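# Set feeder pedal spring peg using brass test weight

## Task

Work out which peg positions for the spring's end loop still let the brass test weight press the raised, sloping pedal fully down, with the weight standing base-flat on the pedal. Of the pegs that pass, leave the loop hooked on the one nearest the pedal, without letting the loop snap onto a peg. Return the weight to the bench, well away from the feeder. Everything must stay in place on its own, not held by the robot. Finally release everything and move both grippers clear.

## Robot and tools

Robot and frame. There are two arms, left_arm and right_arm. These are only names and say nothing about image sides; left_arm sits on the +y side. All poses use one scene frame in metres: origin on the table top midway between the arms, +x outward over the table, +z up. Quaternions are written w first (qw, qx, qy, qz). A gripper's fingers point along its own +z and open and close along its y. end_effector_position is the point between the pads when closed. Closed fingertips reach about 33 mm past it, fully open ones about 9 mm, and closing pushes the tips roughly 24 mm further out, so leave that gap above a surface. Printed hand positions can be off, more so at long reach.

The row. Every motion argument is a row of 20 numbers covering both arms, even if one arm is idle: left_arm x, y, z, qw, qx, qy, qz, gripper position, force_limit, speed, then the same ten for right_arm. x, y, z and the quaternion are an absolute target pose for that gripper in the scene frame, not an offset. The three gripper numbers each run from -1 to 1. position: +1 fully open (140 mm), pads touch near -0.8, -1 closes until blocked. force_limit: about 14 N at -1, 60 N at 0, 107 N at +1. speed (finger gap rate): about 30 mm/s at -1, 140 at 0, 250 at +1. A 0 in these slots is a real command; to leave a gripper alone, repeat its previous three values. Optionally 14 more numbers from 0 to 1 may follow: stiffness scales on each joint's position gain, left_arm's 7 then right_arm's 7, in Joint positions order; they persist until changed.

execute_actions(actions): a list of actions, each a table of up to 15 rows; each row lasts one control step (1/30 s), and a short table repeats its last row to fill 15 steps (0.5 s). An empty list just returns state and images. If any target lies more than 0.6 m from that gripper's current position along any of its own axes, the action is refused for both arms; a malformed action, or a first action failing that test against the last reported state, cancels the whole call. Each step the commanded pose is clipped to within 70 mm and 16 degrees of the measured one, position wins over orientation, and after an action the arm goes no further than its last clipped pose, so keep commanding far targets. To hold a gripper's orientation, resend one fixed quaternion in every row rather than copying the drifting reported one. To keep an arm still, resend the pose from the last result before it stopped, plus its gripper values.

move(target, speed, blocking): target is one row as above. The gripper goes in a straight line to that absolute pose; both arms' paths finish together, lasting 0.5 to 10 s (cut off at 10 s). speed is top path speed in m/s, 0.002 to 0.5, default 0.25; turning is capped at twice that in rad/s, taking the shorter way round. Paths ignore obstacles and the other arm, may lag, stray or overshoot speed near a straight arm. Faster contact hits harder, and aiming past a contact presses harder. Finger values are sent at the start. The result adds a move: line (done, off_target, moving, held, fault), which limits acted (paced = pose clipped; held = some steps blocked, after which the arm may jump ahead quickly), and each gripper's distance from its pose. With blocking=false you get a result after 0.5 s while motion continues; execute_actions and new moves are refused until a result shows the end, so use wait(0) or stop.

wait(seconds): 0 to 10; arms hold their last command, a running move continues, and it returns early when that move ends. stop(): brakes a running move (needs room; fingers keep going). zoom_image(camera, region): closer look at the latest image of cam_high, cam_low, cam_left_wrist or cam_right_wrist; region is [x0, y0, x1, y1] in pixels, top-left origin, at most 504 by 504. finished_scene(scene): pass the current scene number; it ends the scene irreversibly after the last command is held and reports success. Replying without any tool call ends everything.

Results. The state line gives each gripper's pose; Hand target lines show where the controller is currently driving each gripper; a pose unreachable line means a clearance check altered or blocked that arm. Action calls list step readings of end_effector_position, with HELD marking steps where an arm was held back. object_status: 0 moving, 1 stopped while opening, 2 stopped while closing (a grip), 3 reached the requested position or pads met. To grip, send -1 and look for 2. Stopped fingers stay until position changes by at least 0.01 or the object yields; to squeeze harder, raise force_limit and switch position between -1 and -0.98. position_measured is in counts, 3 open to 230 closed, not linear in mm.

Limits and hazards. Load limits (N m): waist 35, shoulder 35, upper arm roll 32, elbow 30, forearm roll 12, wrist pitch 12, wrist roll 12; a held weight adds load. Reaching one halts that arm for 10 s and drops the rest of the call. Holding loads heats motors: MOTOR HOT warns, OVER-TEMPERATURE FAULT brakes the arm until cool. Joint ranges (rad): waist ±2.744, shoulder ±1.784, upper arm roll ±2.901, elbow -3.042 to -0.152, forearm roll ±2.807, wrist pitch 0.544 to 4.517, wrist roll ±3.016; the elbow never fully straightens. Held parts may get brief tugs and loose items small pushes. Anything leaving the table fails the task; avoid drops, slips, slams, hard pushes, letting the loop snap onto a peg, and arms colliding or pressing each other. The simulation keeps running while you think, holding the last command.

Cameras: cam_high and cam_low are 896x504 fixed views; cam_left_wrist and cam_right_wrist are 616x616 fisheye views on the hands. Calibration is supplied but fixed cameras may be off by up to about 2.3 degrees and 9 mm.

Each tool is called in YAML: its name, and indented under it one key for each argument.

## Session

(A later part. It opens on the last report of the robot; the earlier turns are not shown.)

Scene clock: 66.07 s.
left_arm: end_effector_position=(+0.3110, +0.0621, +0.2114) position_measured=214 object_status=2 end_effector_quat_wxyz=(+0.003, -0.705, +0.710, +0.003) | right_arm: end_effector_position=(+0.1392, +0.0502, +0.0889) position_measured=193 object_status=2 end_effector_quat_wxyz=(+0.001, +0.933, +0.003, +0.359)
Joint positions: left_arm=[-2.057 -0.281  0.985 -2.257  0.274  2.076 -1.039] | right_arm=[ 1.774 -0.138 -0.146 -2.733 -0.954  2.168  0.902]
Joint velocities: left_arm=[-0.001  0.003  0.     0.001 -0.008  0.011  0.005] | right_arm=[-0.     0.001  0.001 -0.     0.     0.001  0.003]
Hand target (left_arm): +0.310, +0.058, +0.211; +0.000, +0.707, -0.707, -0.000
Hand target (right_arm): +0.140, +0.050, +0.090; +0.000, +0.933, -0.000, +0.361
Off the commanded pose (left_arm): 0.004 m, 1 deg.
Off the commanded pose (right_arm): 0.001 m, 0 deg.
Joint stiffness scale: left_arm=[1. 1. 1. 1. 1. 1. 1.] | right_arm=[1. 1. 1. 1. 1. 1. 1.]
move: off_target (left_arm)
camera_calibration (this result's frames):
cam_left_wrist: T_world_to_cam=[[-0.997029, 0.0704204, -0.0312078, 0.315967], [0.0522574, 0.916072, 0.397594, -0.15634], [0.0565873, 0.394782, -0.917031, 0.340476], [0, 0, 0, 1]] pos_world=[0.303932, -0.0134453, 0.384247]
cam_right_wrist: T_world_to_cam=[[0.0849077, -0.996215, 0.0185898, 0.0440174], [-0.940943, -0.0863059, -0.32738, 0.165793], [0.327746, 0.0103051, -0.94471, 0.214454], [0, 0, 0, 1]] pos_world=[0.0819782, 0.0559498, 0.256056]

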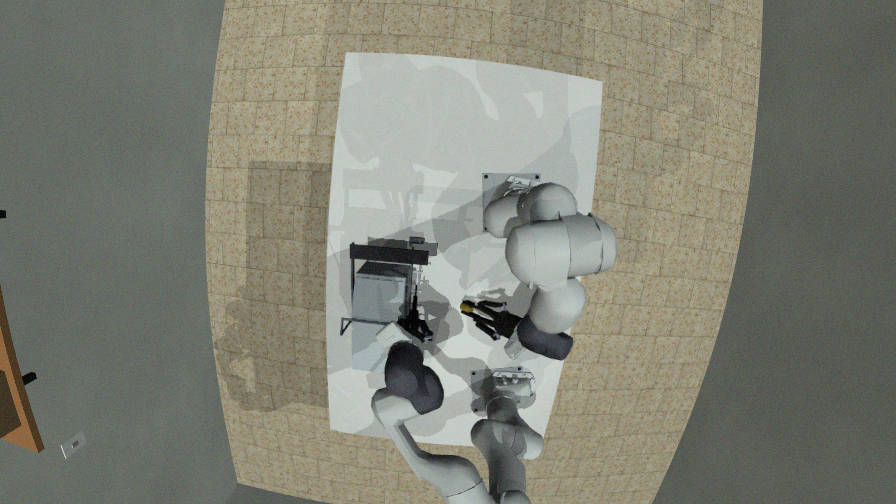

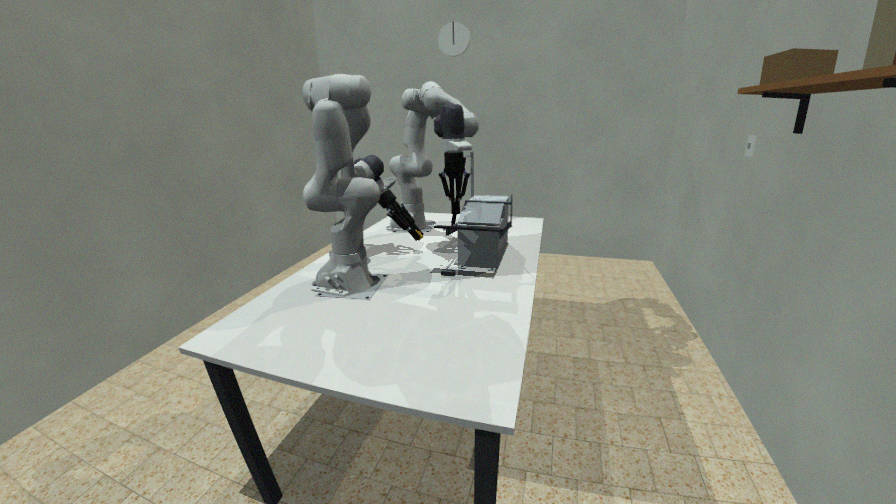

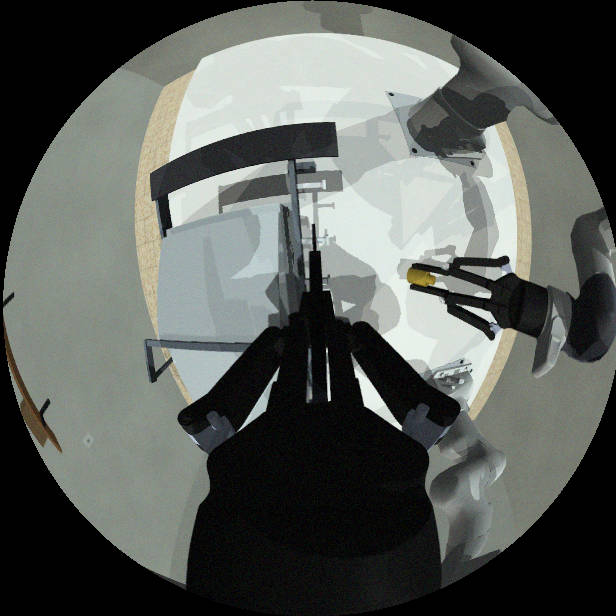

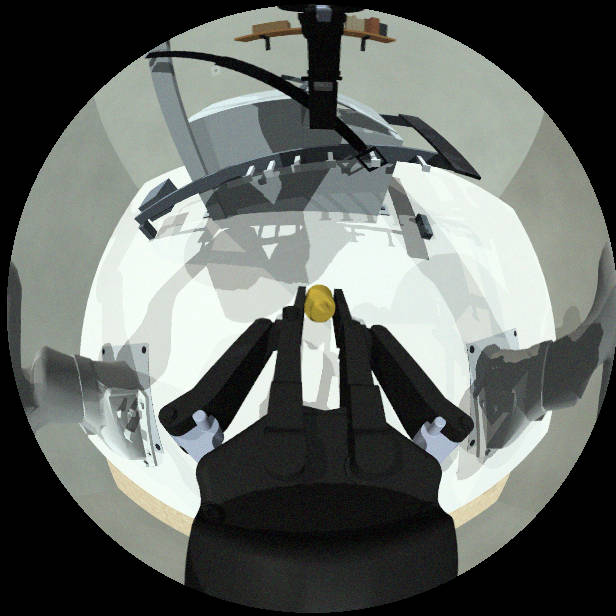

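move:
  target: [0.308,0.056,0.214,0,0.707,-0.707,0,-1,0,-1,0.14,0.05,0.09,0,0.93,0,0.36,-1,0,-0.5]
  speed: 0.02

move:
  target: [0.285,0.056,0.214,0.0233,0.6837,-0.7303,-0.0233,-1,0,-1,0.14,0.05,0.09,0,0.93,0,0.36,-1,0,-0.5]
  speed: 0.03

zoom_image:
  camera: "cam_right_wrist"
  region: [290, 100, 440, 200]

zoom_image:
  camera: "cam_left_wrist"
  region: [250, 160, 400, 310]

Scene clock: 67.50 s.
left_arm: end_effector_position=(+0.3115, +0.0595, +0.2136) position_measured=214 object_status=2 end_effector_quat_wxyz=(+0.002, -0.704, +0.710, +0.000) | right_arm: end_effector_position=(+0.1392, +0.0502, +0.0889) position_measured=193 object_status=2 end_effector_quat_wxyz=(+0.001, +0.933, +0.002, +0.359)
Joint positions: left_arm=[-2.057 -0.281  0.983 -2.252  0.271  2.077 -1.037] | right_arm=[ 1.774 -0.138 -0.146 -2.733 -0.954  2.168  0.903]
Joint velocities: left_arm=[-0.    -0.002 -0.002 -0.001 -0.002  0.001  0.   ] | right_arm=[-0.    -0.001 -0.     0.002 -0.001 -0.     0.   ]
Hand target (left_arm): +0.308, +0.056, +0.214; -0.000, +0.707, -0.707, +0.000
Hand target (right_arm): +0.140, +0.050, +0.090; +0.000, +0.933, -0.000, +0.361
Off the commanded pose (left_arm): 0.005 m, 1 deg.
Off the commanded pose (right_arm): 0.001 m, 0 deg.
Joint stiffness scale: left_arm=[1. 1. 1. 1. 1. 1. 1.] | right_arm=[1. 1. 1. 1. 1. 1. 1.]
move: off_target (left_arm)
camera_calibration (this result's frames):
cam_left_wrist: T_world_to_cam=[[-0.996889, 0.0714573, -0.0332721, 0.317083], [0.0527228, 0.918261, 0.39245, -0.154096], [0.0585959, 0.389475, -0.919171, 0.34361], [0, 0, 0, 1]] pos_world=[0.304086, -0.0149847, 0.386861]
cam_right_wrist: T_world_to_cam=[[0.0843381, -0.996273, 0.0181023, 0.0441089], [-0.940977, -0.0856072, -0.327466, 0.165774], [0.327795, 0.010584, -0.94469, 0.214411], [0, 0, 0, 1]] pos_world=[0.081987, 0.0558666, 0.256039]

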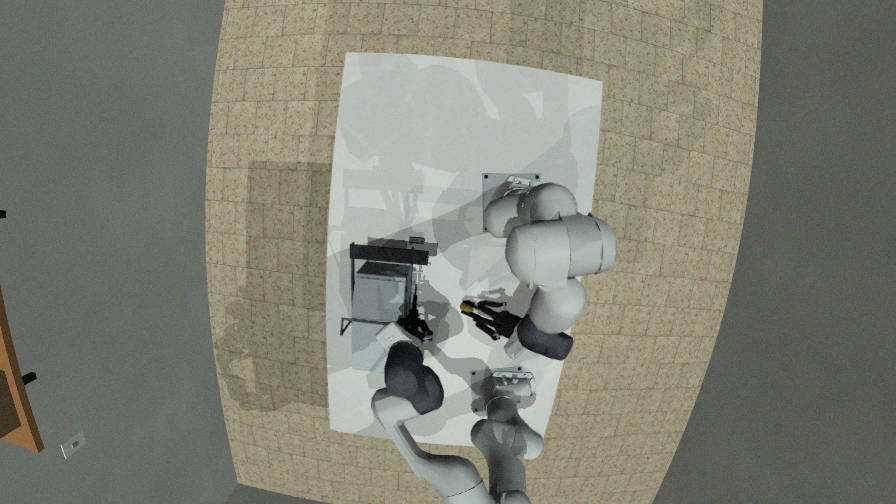

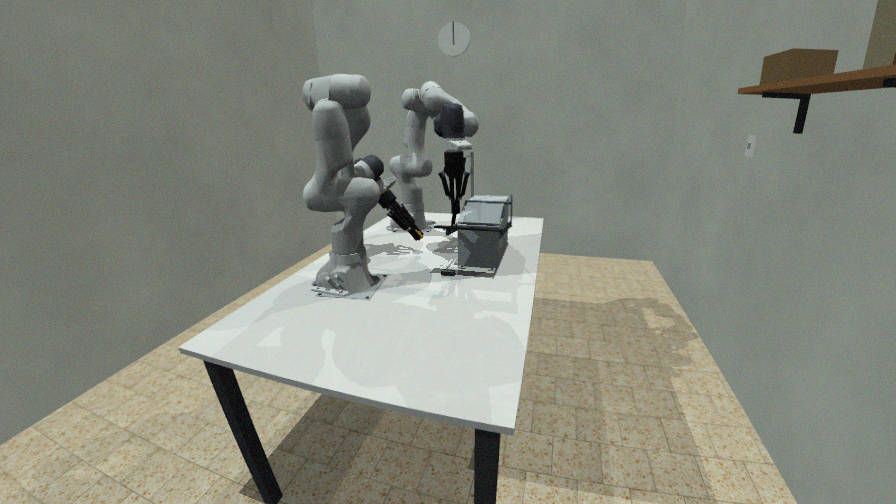

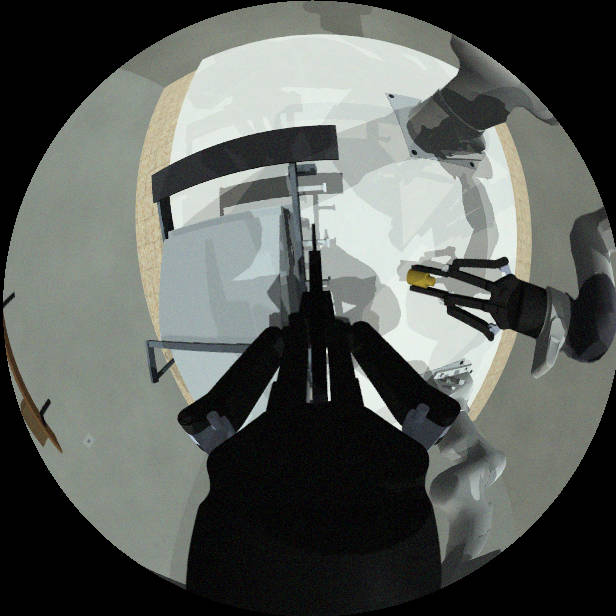

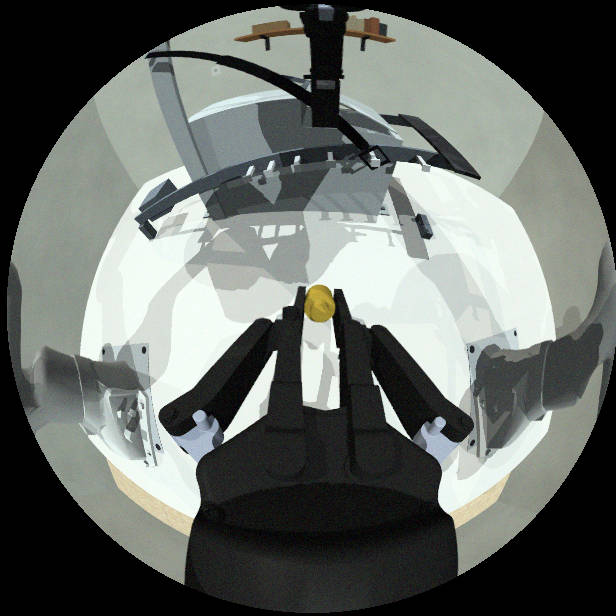

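Scene clock: 69.20 s.
left_arm: end_effector_position=(+0.2930, +0.0603, +0.2143) position_measured=214 object_status=2 end_effector_quat_wxyz=(-0.021, -0.690, +0.723, +0.020) | right_arm: end_effector_position=(+0.1392, +0.0502, +0.0889) position_measured=193 object_status=2 end_effector_quat_wxyz=(+0.001, +0.933, +0.002, +0.359)
Joint positions: left_arm=[-2.095 -0.307  1.012 -2.25   0.239  2.036 -0.995] | right_arm=[ 1.774 -0.138 -0.146 -2.733 -0.954  2.168  0.903]
Joint velocities: left_arm=[-0.016 -0.009  0.011 -0.     0.    -0.011  0.012] | right_arm=[-0.     0.001 -0.     0.001 -0.    -0.     0.002]
Hand target (left_arm): +0.285, +0.056, +0.214; +0.023, +0.683, -0.730, -0.023
Hand target (right_arm): +0.140, +0.050, +0.090; +0.000, +0.933, -0.000, +0.361
Off the commanded pose (left_arm): 0.009 m, 1 deg.
Off the commanded pose (right_arm): 0.001 m, 0 deg.
Joint stiffness scale: left_arm=[1. 1. 1. 1. 1. 1. 1.] | right_arm=[1. 1. 1. 1. 1. 1. 1.]
move: off_target (left_arm)
camera_calibration (this result's frames):
cam_left_wrist: T_world_to_cam=[[-0.993718, 0.108713, 0.0265705, 0.28258], [0.110544, 0.916473, 0.384523, -0.169304], [0.0174516, 0.385044, -0.922733, 0.358144], [0, 0, 0, 1]] pos_world=[0.29327, -0.0134588, 0.388064]
cam_right_wrist: T_world_to_cam=[[0.084322, -0.996274, 0.0181007, 0.0441021], [-0.940976, -0.0855913, -0.327472, 0.165774], [0.327801, 0.0105808, -0.944688, 0.214405], [0, 0, 0, 1]] pos_world=[0.0819884, 0.055858, 0.256034]

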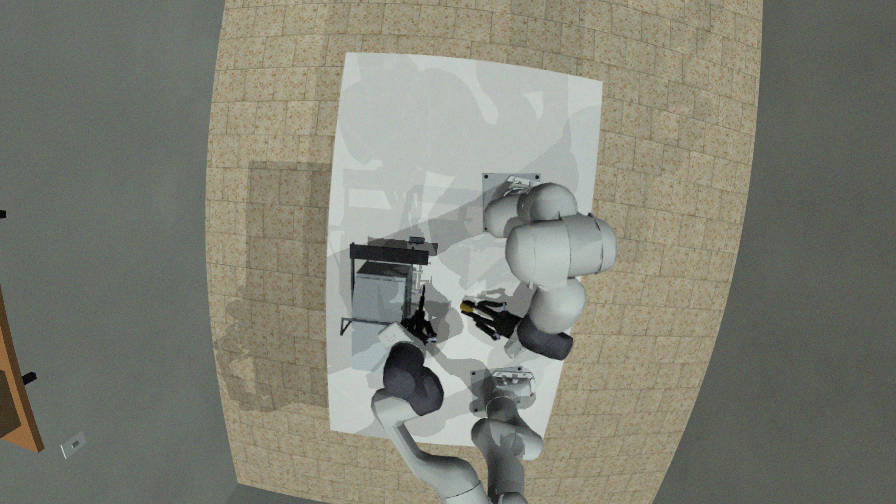

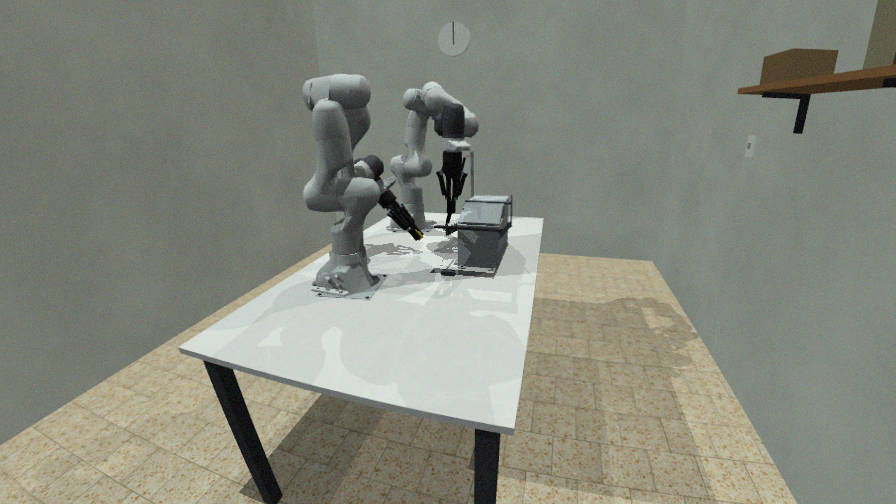

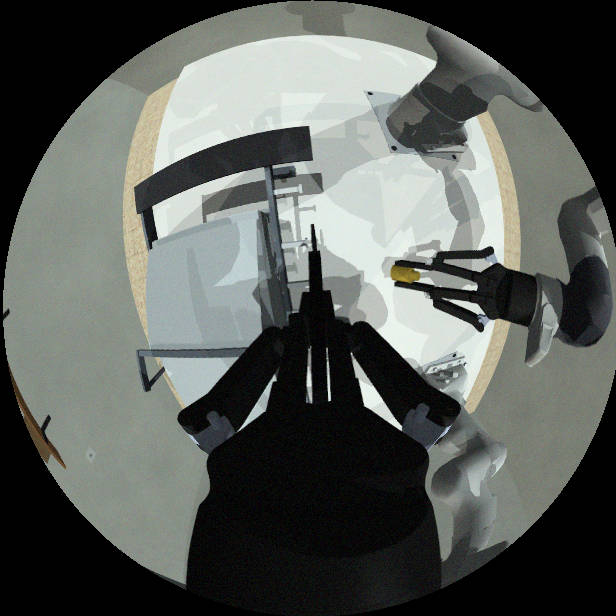

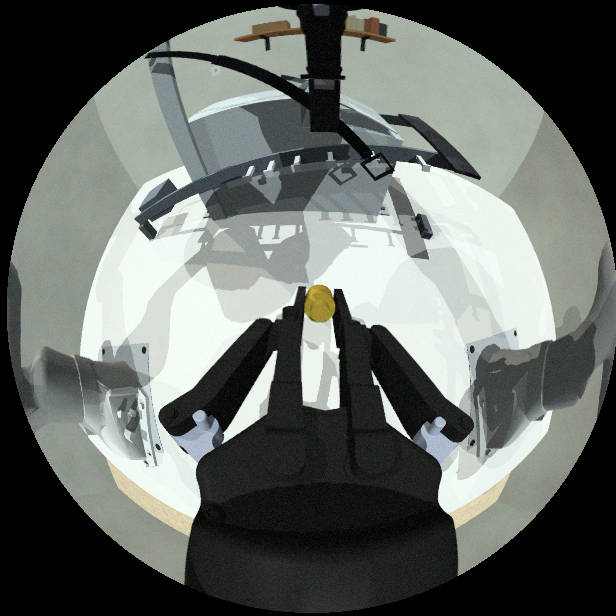

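Region (290, 100, 440, 200) of cam_right_wrist's 616x616 image, scaled by 3.360, with more detail than that image has.

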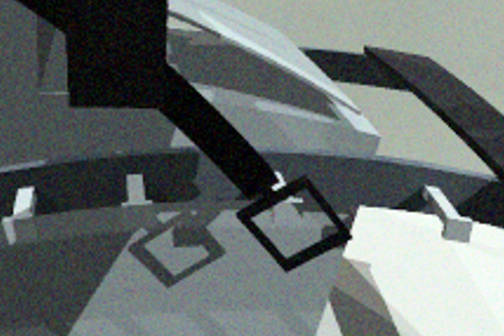

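Region (250, 160, 400, 310) of cam_left_wrist's 616x616 image, scaled by 3.360, with more detail than that image has.

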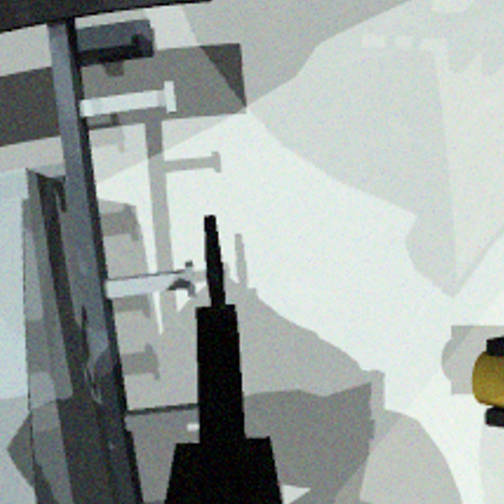

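move:
  target: [0.281,0.130,0.208,-0.0661,0.6808,-0.721,-0.1184,-1,0,-1,0.14,0.05,0.09,0,0.93,0,0.36,-1,0,-0.5]
  speed: 0.06

zoom_image:
  camera: "cam_right_wrist"
  region: [220, 100, 370, 200]

zoom_image:
  camera: "cam_left_wrist"
  region: [250, 160, 400, 310]

Scene clock: 72.37 s.
left_arm: end_effector_position=(+0.2898, +0.1335, +0.2106) position_measured=214 object_status=2 end_effector_quat_wxyz=(+0.064, -0.682, +0.719, +0.116) | right_arm: end_effector_position=(+0.1392, +0.0502, +0.0889) position_measured=193 object_status=2 end_effector_quat_wxyz=(+0.001, +0.933, +0.002, +0.359)
Joint positions: left_arm=[-2.071 -0.258  0.99  -2.216  0.32   1.805 -1.006] | right_arm=[ 1.774 -0.138 -0.146 -2.733 -0.954  2.168  0.903]
Joint velocities: left_arm=[ 0.001  0.    -0.     0.001  0.003 -0.009 -0.001] | right_arm=[-0.    -0.     0.     0.001 -0.001 -0.     0.001]
Hand target (left_arm): +0.283, +0.131, +0.210; -0.066, +0.681, -0.719, -0.119
Hand target (right_arm): +0.140, +0.050, +0.090; +0.000, +0.933, -0.000, +0.361
Off the commanded pose (left_arm): 0.010 m, 0 deg.
Off the commanded pose (right_arm): 0.001 m, 0 deg.
Joint stiffness scale: left_arm=[1. 1. 1. 1. 1. 1. 1.] | right_arm=[1. 1. 1. 1. 1. 1. 1.]
move: off_target (left_arm)
camera_calibration (this result's frames):
cam_left_wrist: T_world_to_cam=[[-0.99173, 0.110907, 0.0645889, 0.262688], [0.127362, 0.788304, 0.60196, -0.268142], [0.0158462, 0.605208, -0.79591, 0.270915], [0, 0, 0, 1]] pos_world=[0.290374, 0.0182836, 0.360068]
cam_right_wrist: T_world_to_cam=[[0.0843049, -0.996276, 0.0181052, 0.0440883], [-0.940973, -0.0855765, -0.327484, 0.165774], [0.327814, 0.010572, -0.944683, 0.214394], [0, 0, 0, 1]] pos_world=[0.0819907, 0.0558439, 0.256025]

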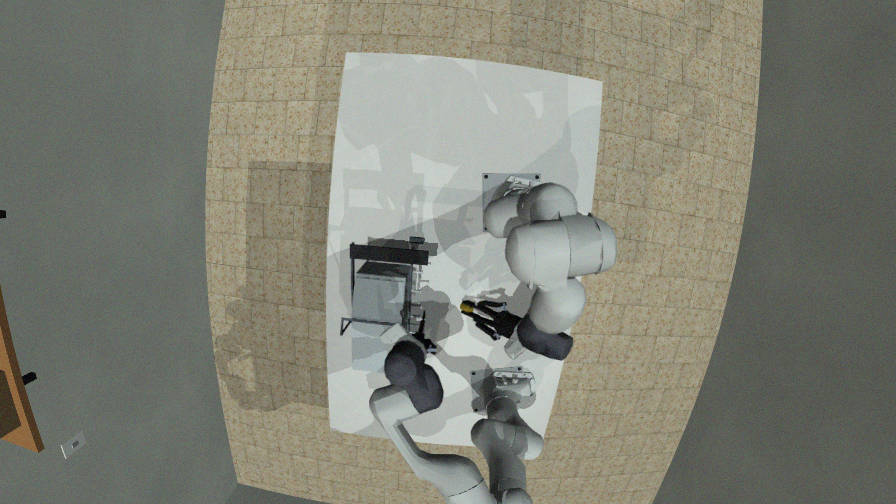

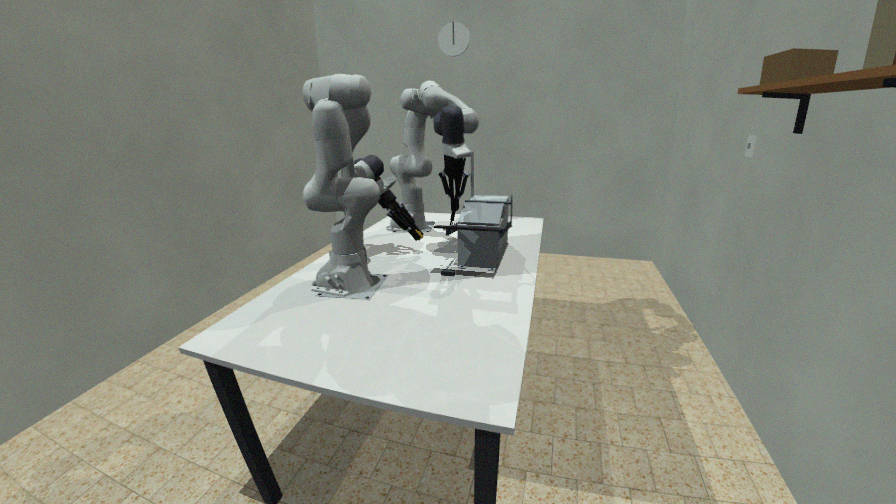

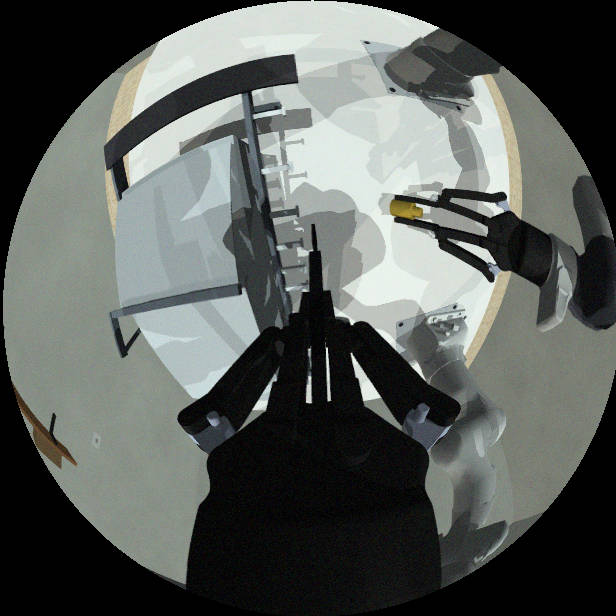

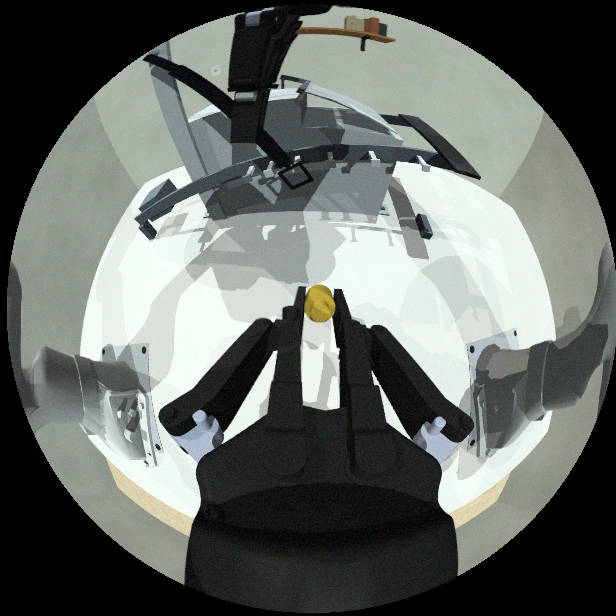

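Region (220, 100, 370, 200) of cam_right_wrist's 616x616 image, scaled by 3.360, with more detail than that image has.

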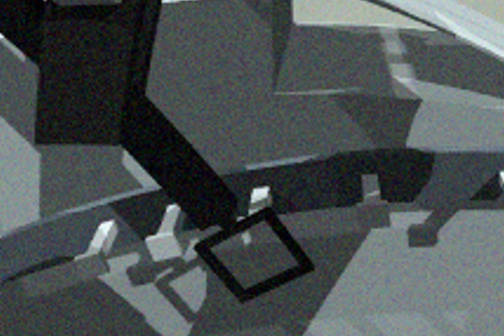

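Region (250, 160, 400, 310) of cam_left_wrist's 616x616 image, scaled by 3.360, with more detail than that image has.

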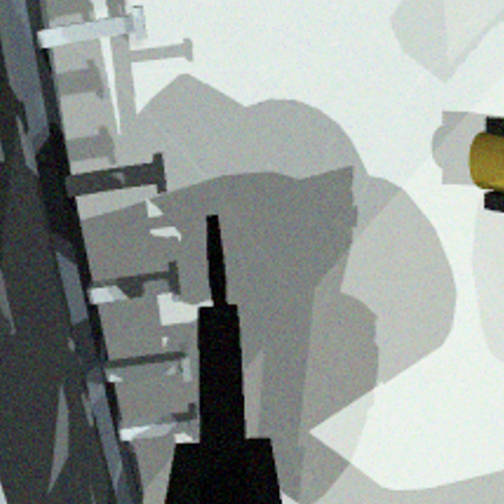

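move:
  target: [0.287,0.132,0.213,-0.0661,0.6808,-0.721,-0.1184,-1,0,-1,0.14,0.05,0.09,0,0.93,0,0.36,-1,0,-0.5]
  speed: 0.03

move:
  target: [0.311,0.133,0.213,-0.0923,0.701,-0.701,-0.0923,-1,0,-1,0.14,0.05,0.09,0,0.93,0,0.36,-1,0,-0.5]
  speed: 0.03

zoom_image:
  camera: "cam_right_wrist"
  region: [220, 100, 370, 200]

zoom_image:
  camera: "cam_left_wrist"
  region: [250, 160, 400, 310]

Scene clock: 73.63 s.
left_arm: end_effector_position=(+0.2932, +0.1353, +0.2134) position_measured=214 object_status=2 end_effector_quat_wxyz=(+0.065, -0.684, +0.718, +0.116) | right_arm: end_effector_position=(+0.1392, +0.0501, +0.0889) position_measured=193 object_status=2 end_effector_quat_wxyz=(+0.001, +0.933, +0.002, +0.359)
Joint positions: left_arm=[-2.07  -0.257  0.993 -2.208  0.322  1.796 -1.004] | right_arm=[ 1.774 -0.138 -0.146 -2.733 -0.954  2.168  0.903]
Joint velocities: left_arm=[-0.     0.001  0.001  0.    -0.001 -0.006 -0.001] | right_arm=[ 0.002 -0.001 -0.001  0.001 -0.001 -0.001  0.   ]
Hand target (left_arm): +0.287, +0.132, +0.213; -0.066, +0.680, -0.720, -0.118
Hand target (right_arm): +0.140, +0.050, +0.090; +0.000, +0.933, -0.000, +0.361
Off the commanded pose (left_arm): 0.007 m, 1 deg.
Off the commanded pose (right_arm): 0.001 m, 0 deg.
Joint stiffness scale: left_arm=[1. 1. 1. 1. 1. 1. 1.] | right_arm=[1. 1. 1. 1. 1. 1. 1.]
move: off_target (left_arm)
camera_calibration (this result's frames):
cam_left_wrist: T_world_to_cam=[[-0.9923, 0.106854, 0.0626289, 0.26678], [0.122906, 0.787043, 0.60453, -0.270735], [0.0153046, 0.607573, -0.794116, 0.271532], [0, 0, 0, 1]] pos_world=[0.293846, 0.0195985, 0.362587]
cam_right_wrist: T_world_to_cam=[[0.0843007, -0.996276, 0.0181128, 0.0440797], [-0.940972, -0.085575, -0.327489, 0.165774], [0.32782, 0.0105639, -0.944681, 0.214389], [0, 0, 0, 1]] pos_world=[0.0819919, 0.0558369, 0.25602]

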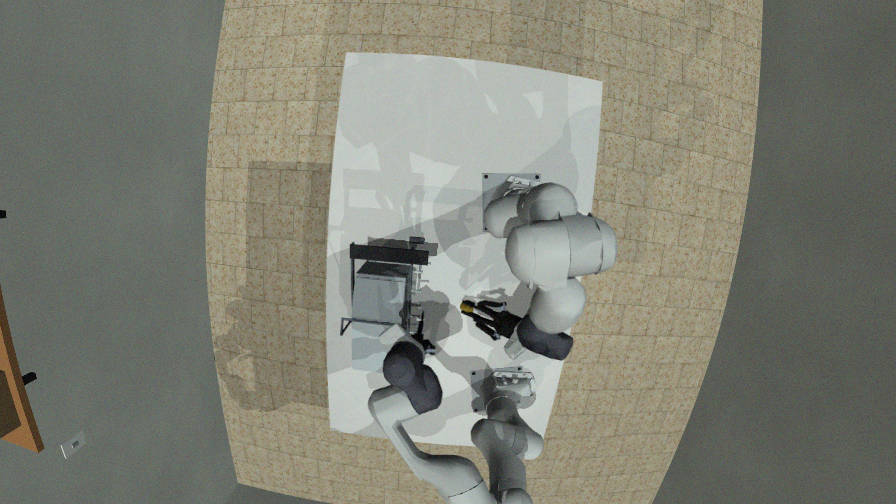

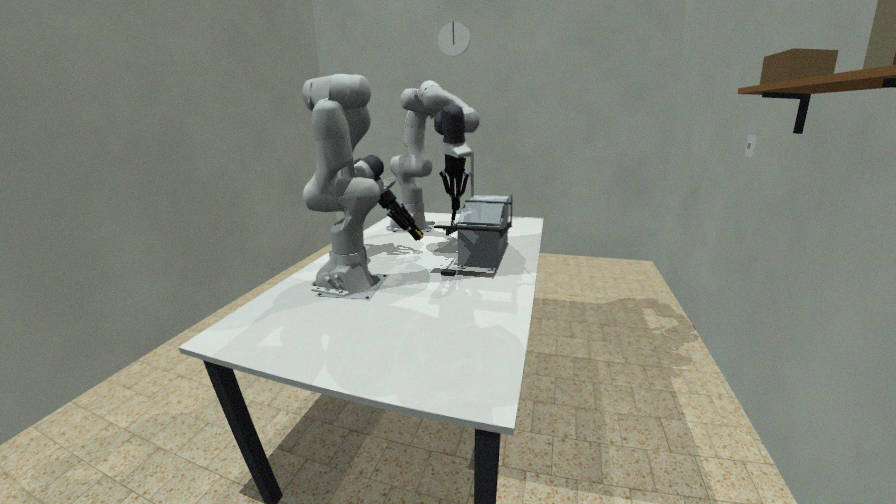

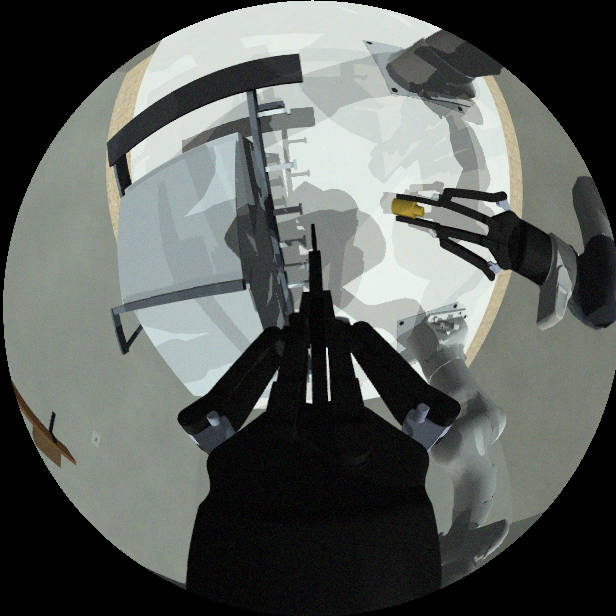

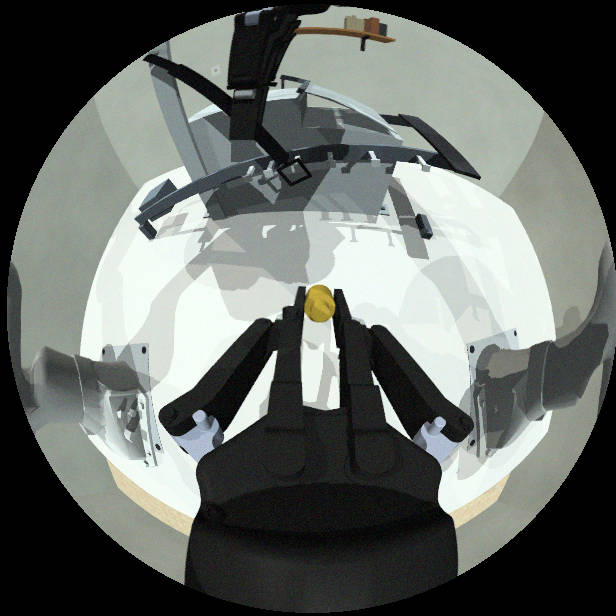

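Scene clock: 75.30 s.
left_arm: end_effector_position=(+0.3111, +0.1363, +0.2137) position_measured=214 object_status=2 end_effector_quat_wxyz=(+0.091, -0.697, +0.704, +0.097) | right_arm: end_effector_position=(+0.1392, +0.0501, +0.0889) position_measured=193 object_status=2 end_effector_quat_wxyz=(+0.001, +0.933, +0.002, +0.359)
Joint positions: left_arm=[-2.058 -0.246  0.985 -2.208  0.37   1.824 -1.057] | right_arm=[ 1.774 -0.138 -0.146 -2.733 -0.954  2.168  0.903]
Joint velocities: left_arm=[-0.    -0.001 -0.001 -0.     0.007  0.008 -0.014] | right_arm=[-0.    -0.    -0.    -0.    -0.    -0.001 -0.   ]
Hand target (left_arm): +0.311, +0.133, +0.213; -0.092, +0.701, -0.701, -0.093
Hand target (right_arm): +0.140, +0.050, +0.090; +0.000, +0.933, -0.000, +0.361
Off the commanded pose (left_arm): 0.003 m, 1 deg.
Off the commanded pose (right_arm): 0.001 m, 0 deg.
Joint stiffness scale: left_arm=[1. 1. 1. 1. 1. 1. 1.] | right_arm=[1. 1. 1. 1. 1. 1. 1.]
move: done
camera_calibration (this result's frames):
cam_left_wrist: T_world_to_cam=[[-0.997018, 0.0770615, -0.00403354, 0.304153], [0.0580424, 0.783343, 0.618873, -0.256284], [0.0508509, 0.616794, -0.78548, 0.256705], [0, 0, 0, 1]] pos_world=[0.305068, 0.0189861, 0.361471]
cam_right_wrist: T_world_to_cam=[[0.0843, -0.996276, 0.0181173, 0.044076], [-0.940971, -0.0855758, -0.327491, 0.165774], [0.327821, 0.0105597, -0.944681, 0.214387], [0, 0, 0, 1]] pos_world=[0.0819923, 0.0558343, 0.256018]

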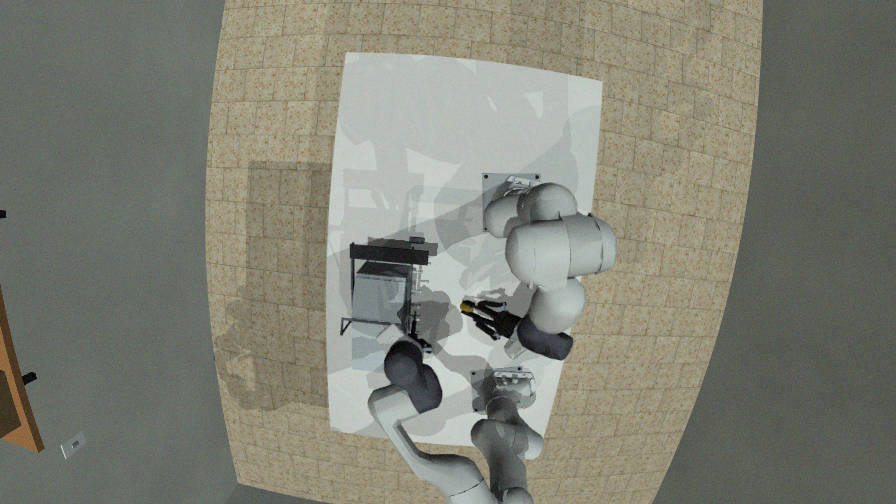

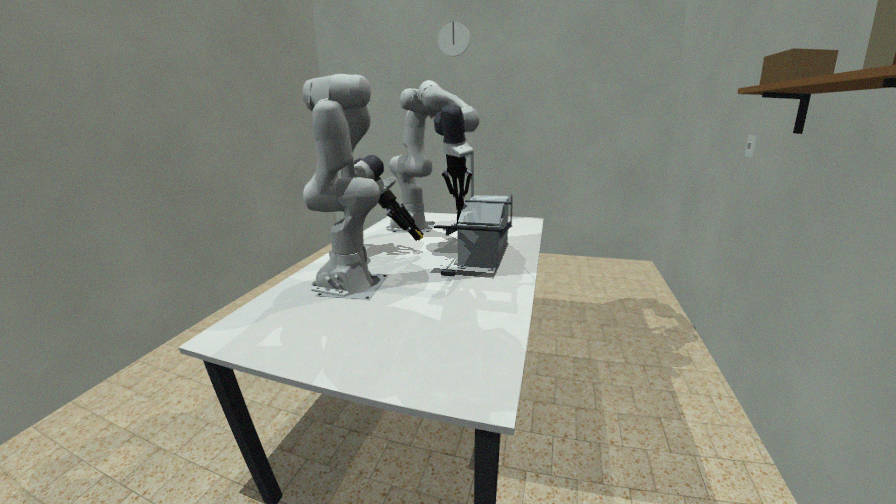

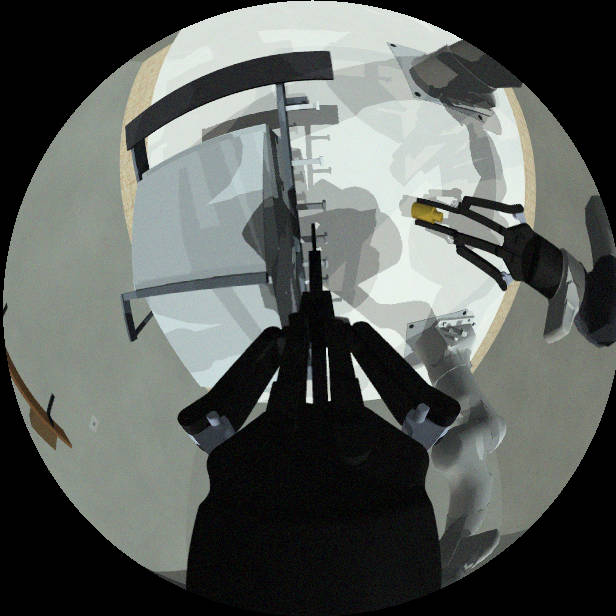

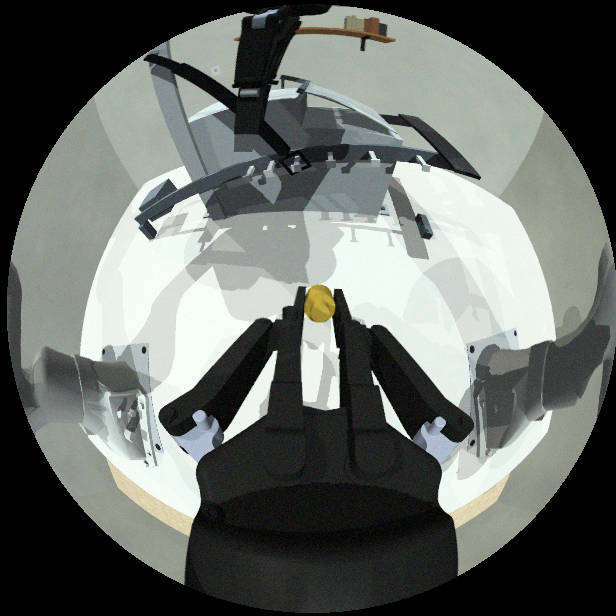

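Region (220, 100, 370, 200) of cam_right_wrist's 616x616 image, scaled by 3.360, with more detail than that image has.

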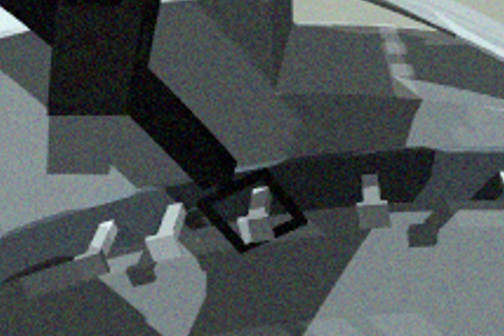

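Region (250, 160, 400, 310) of cam_left_wrist's 616x616 image, scaled by 3.360, with more detail than that image has.

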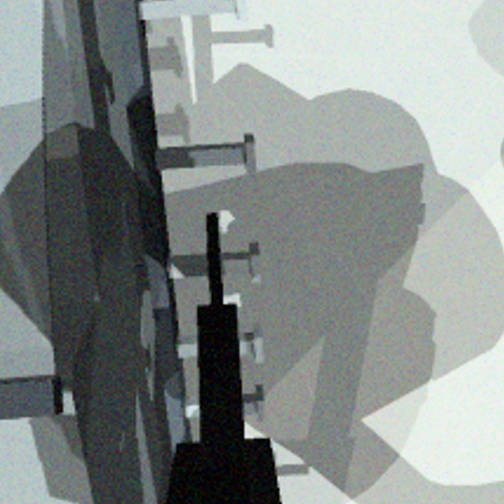

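On. Retract along the rod until seated.

move:
  target: [0.311,0.140,0.222,-0.0923,0.701,-0.701,-0.0923,-1,0,-1,0.14,0.05,0.09,0,0.93,0,0.36,-1,0,-0.5]
  speed: 0.012

zoom_image:
  camera: "cam_right_wrist"
  region: [220, 100, 370, 200]

Scene clock: 77.37 s.
left_arm: end_effector_position=(+0.3121, +0.1389, +0.2203) position_measured=214 object_status=2 end_effector_quat_wxyz=(+0.092, -0.698, +0.705, +0.092) | right_arm: end_effector_position=(+0.1392, +0.0501, +0.0889) position_measured=193 object_status=2 end_effector_quat_wxyz=(+0.001, +0.933, +0.002, +0.359)
Joint positions: left_arm=[-2.04  -0.276  0.962 -2.212  0.391  1.813 -1.069] | right_arm=[ 1.774 -0.138 -0.146 -2.733 -0.954  2.168  0.903]
Joint velocities: left_arm=[ 0.01  -0.002 -0.011 -0.004 -0.002  0.003 -0.004] | right_arm=[ 0.001 -0.     0.    -0.001  0.     0.     0.   ]
Hand target (left_arm): +0.311, +0.140, +0.222; -0.092, +0.701, -0.701, -0.092
Hand target (right_arm): +0.140, +0.050, +0.090; +0.000, +0.933, -0.000, +0.361
Off the commanded pose (left_arm): 0.002 m, 1 deg.
Off the commanded pose (right_arm): 0.001 m, 0 deg.
Joint stiffness scale: left_arm=[1. 1. 1. 1. 1. 1. 1.] | right_arm=[1. 1. 1. 1. 1. 1. 1.]
move: done
camera_calibration (this result's frames):
cam_left_wrist: T_world_to_cam=[[-0.996837, 0.0783971, -0.0130329, 0.306763], [0.0539534, 0.787989, 0.61332, -0.260646], [0.0583523, 0.610677, -0.789727, 0.259714], [0, 0, 0, 1]] pos_world=[0.3047, 0.0227358, 0.36896]
cam_right_wrist: T_world_to_cam=[[0.084297, -0.996276, 0.0181264, 0.0440669], [-0.940969, -0.0855759, -0.327496, 0.165774], [0.327828, 0.0105506, -0.944679, 0.214381], [0, 0, 0, 1]] pos_world=[0.0819935, 0.0558272, 0.256013]

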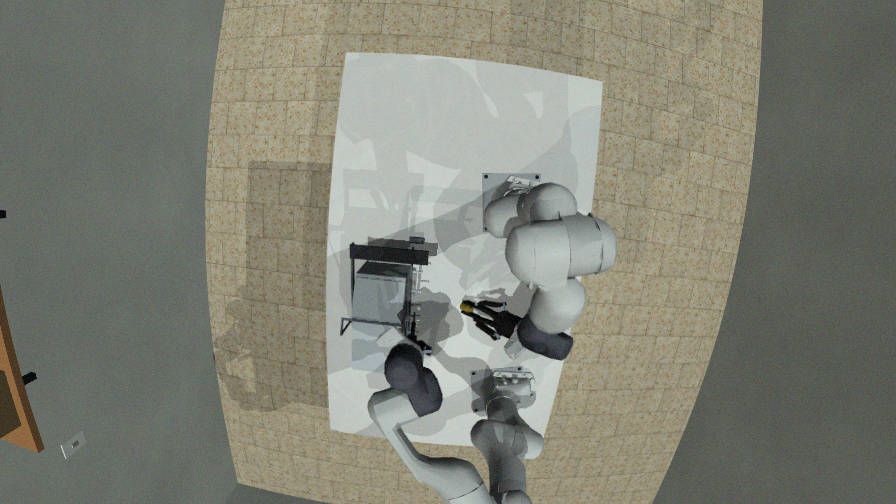

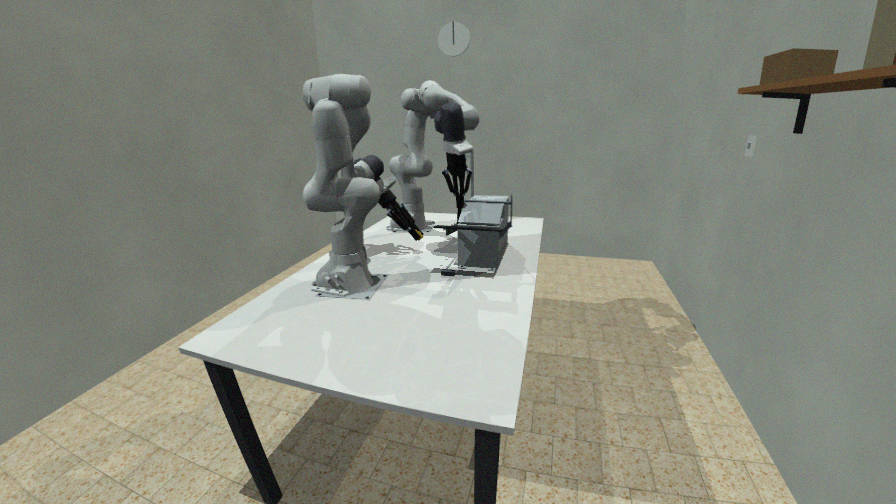

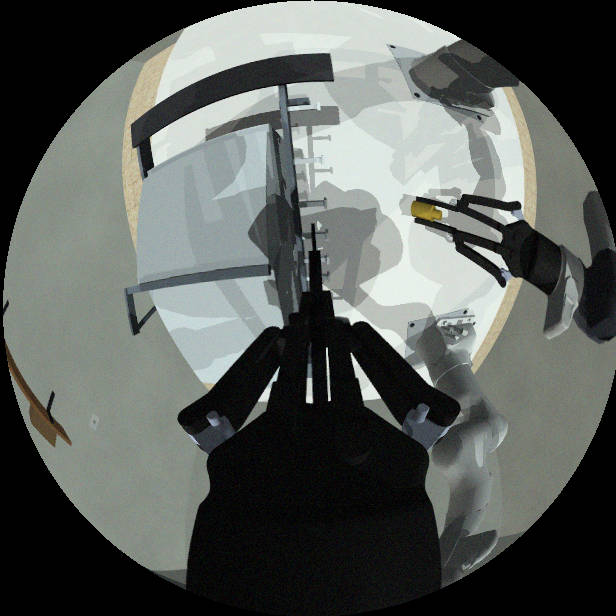

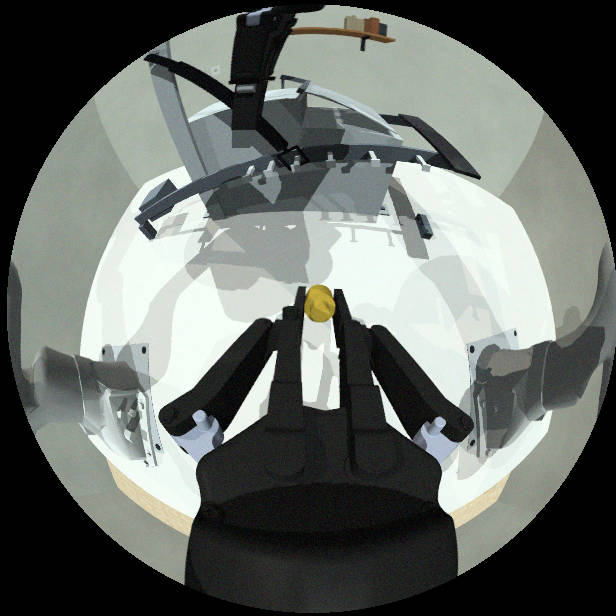

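Region (220, 100, 370, 200) of cam_right_wrist's 616x616 image, scaled by 3.360, with more detail than that image has.

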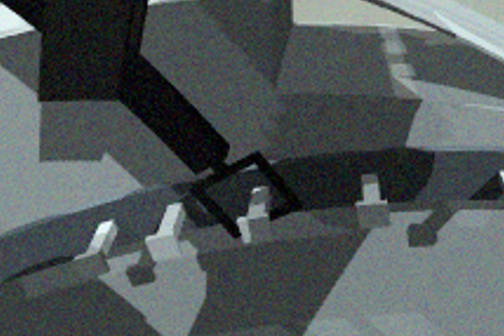

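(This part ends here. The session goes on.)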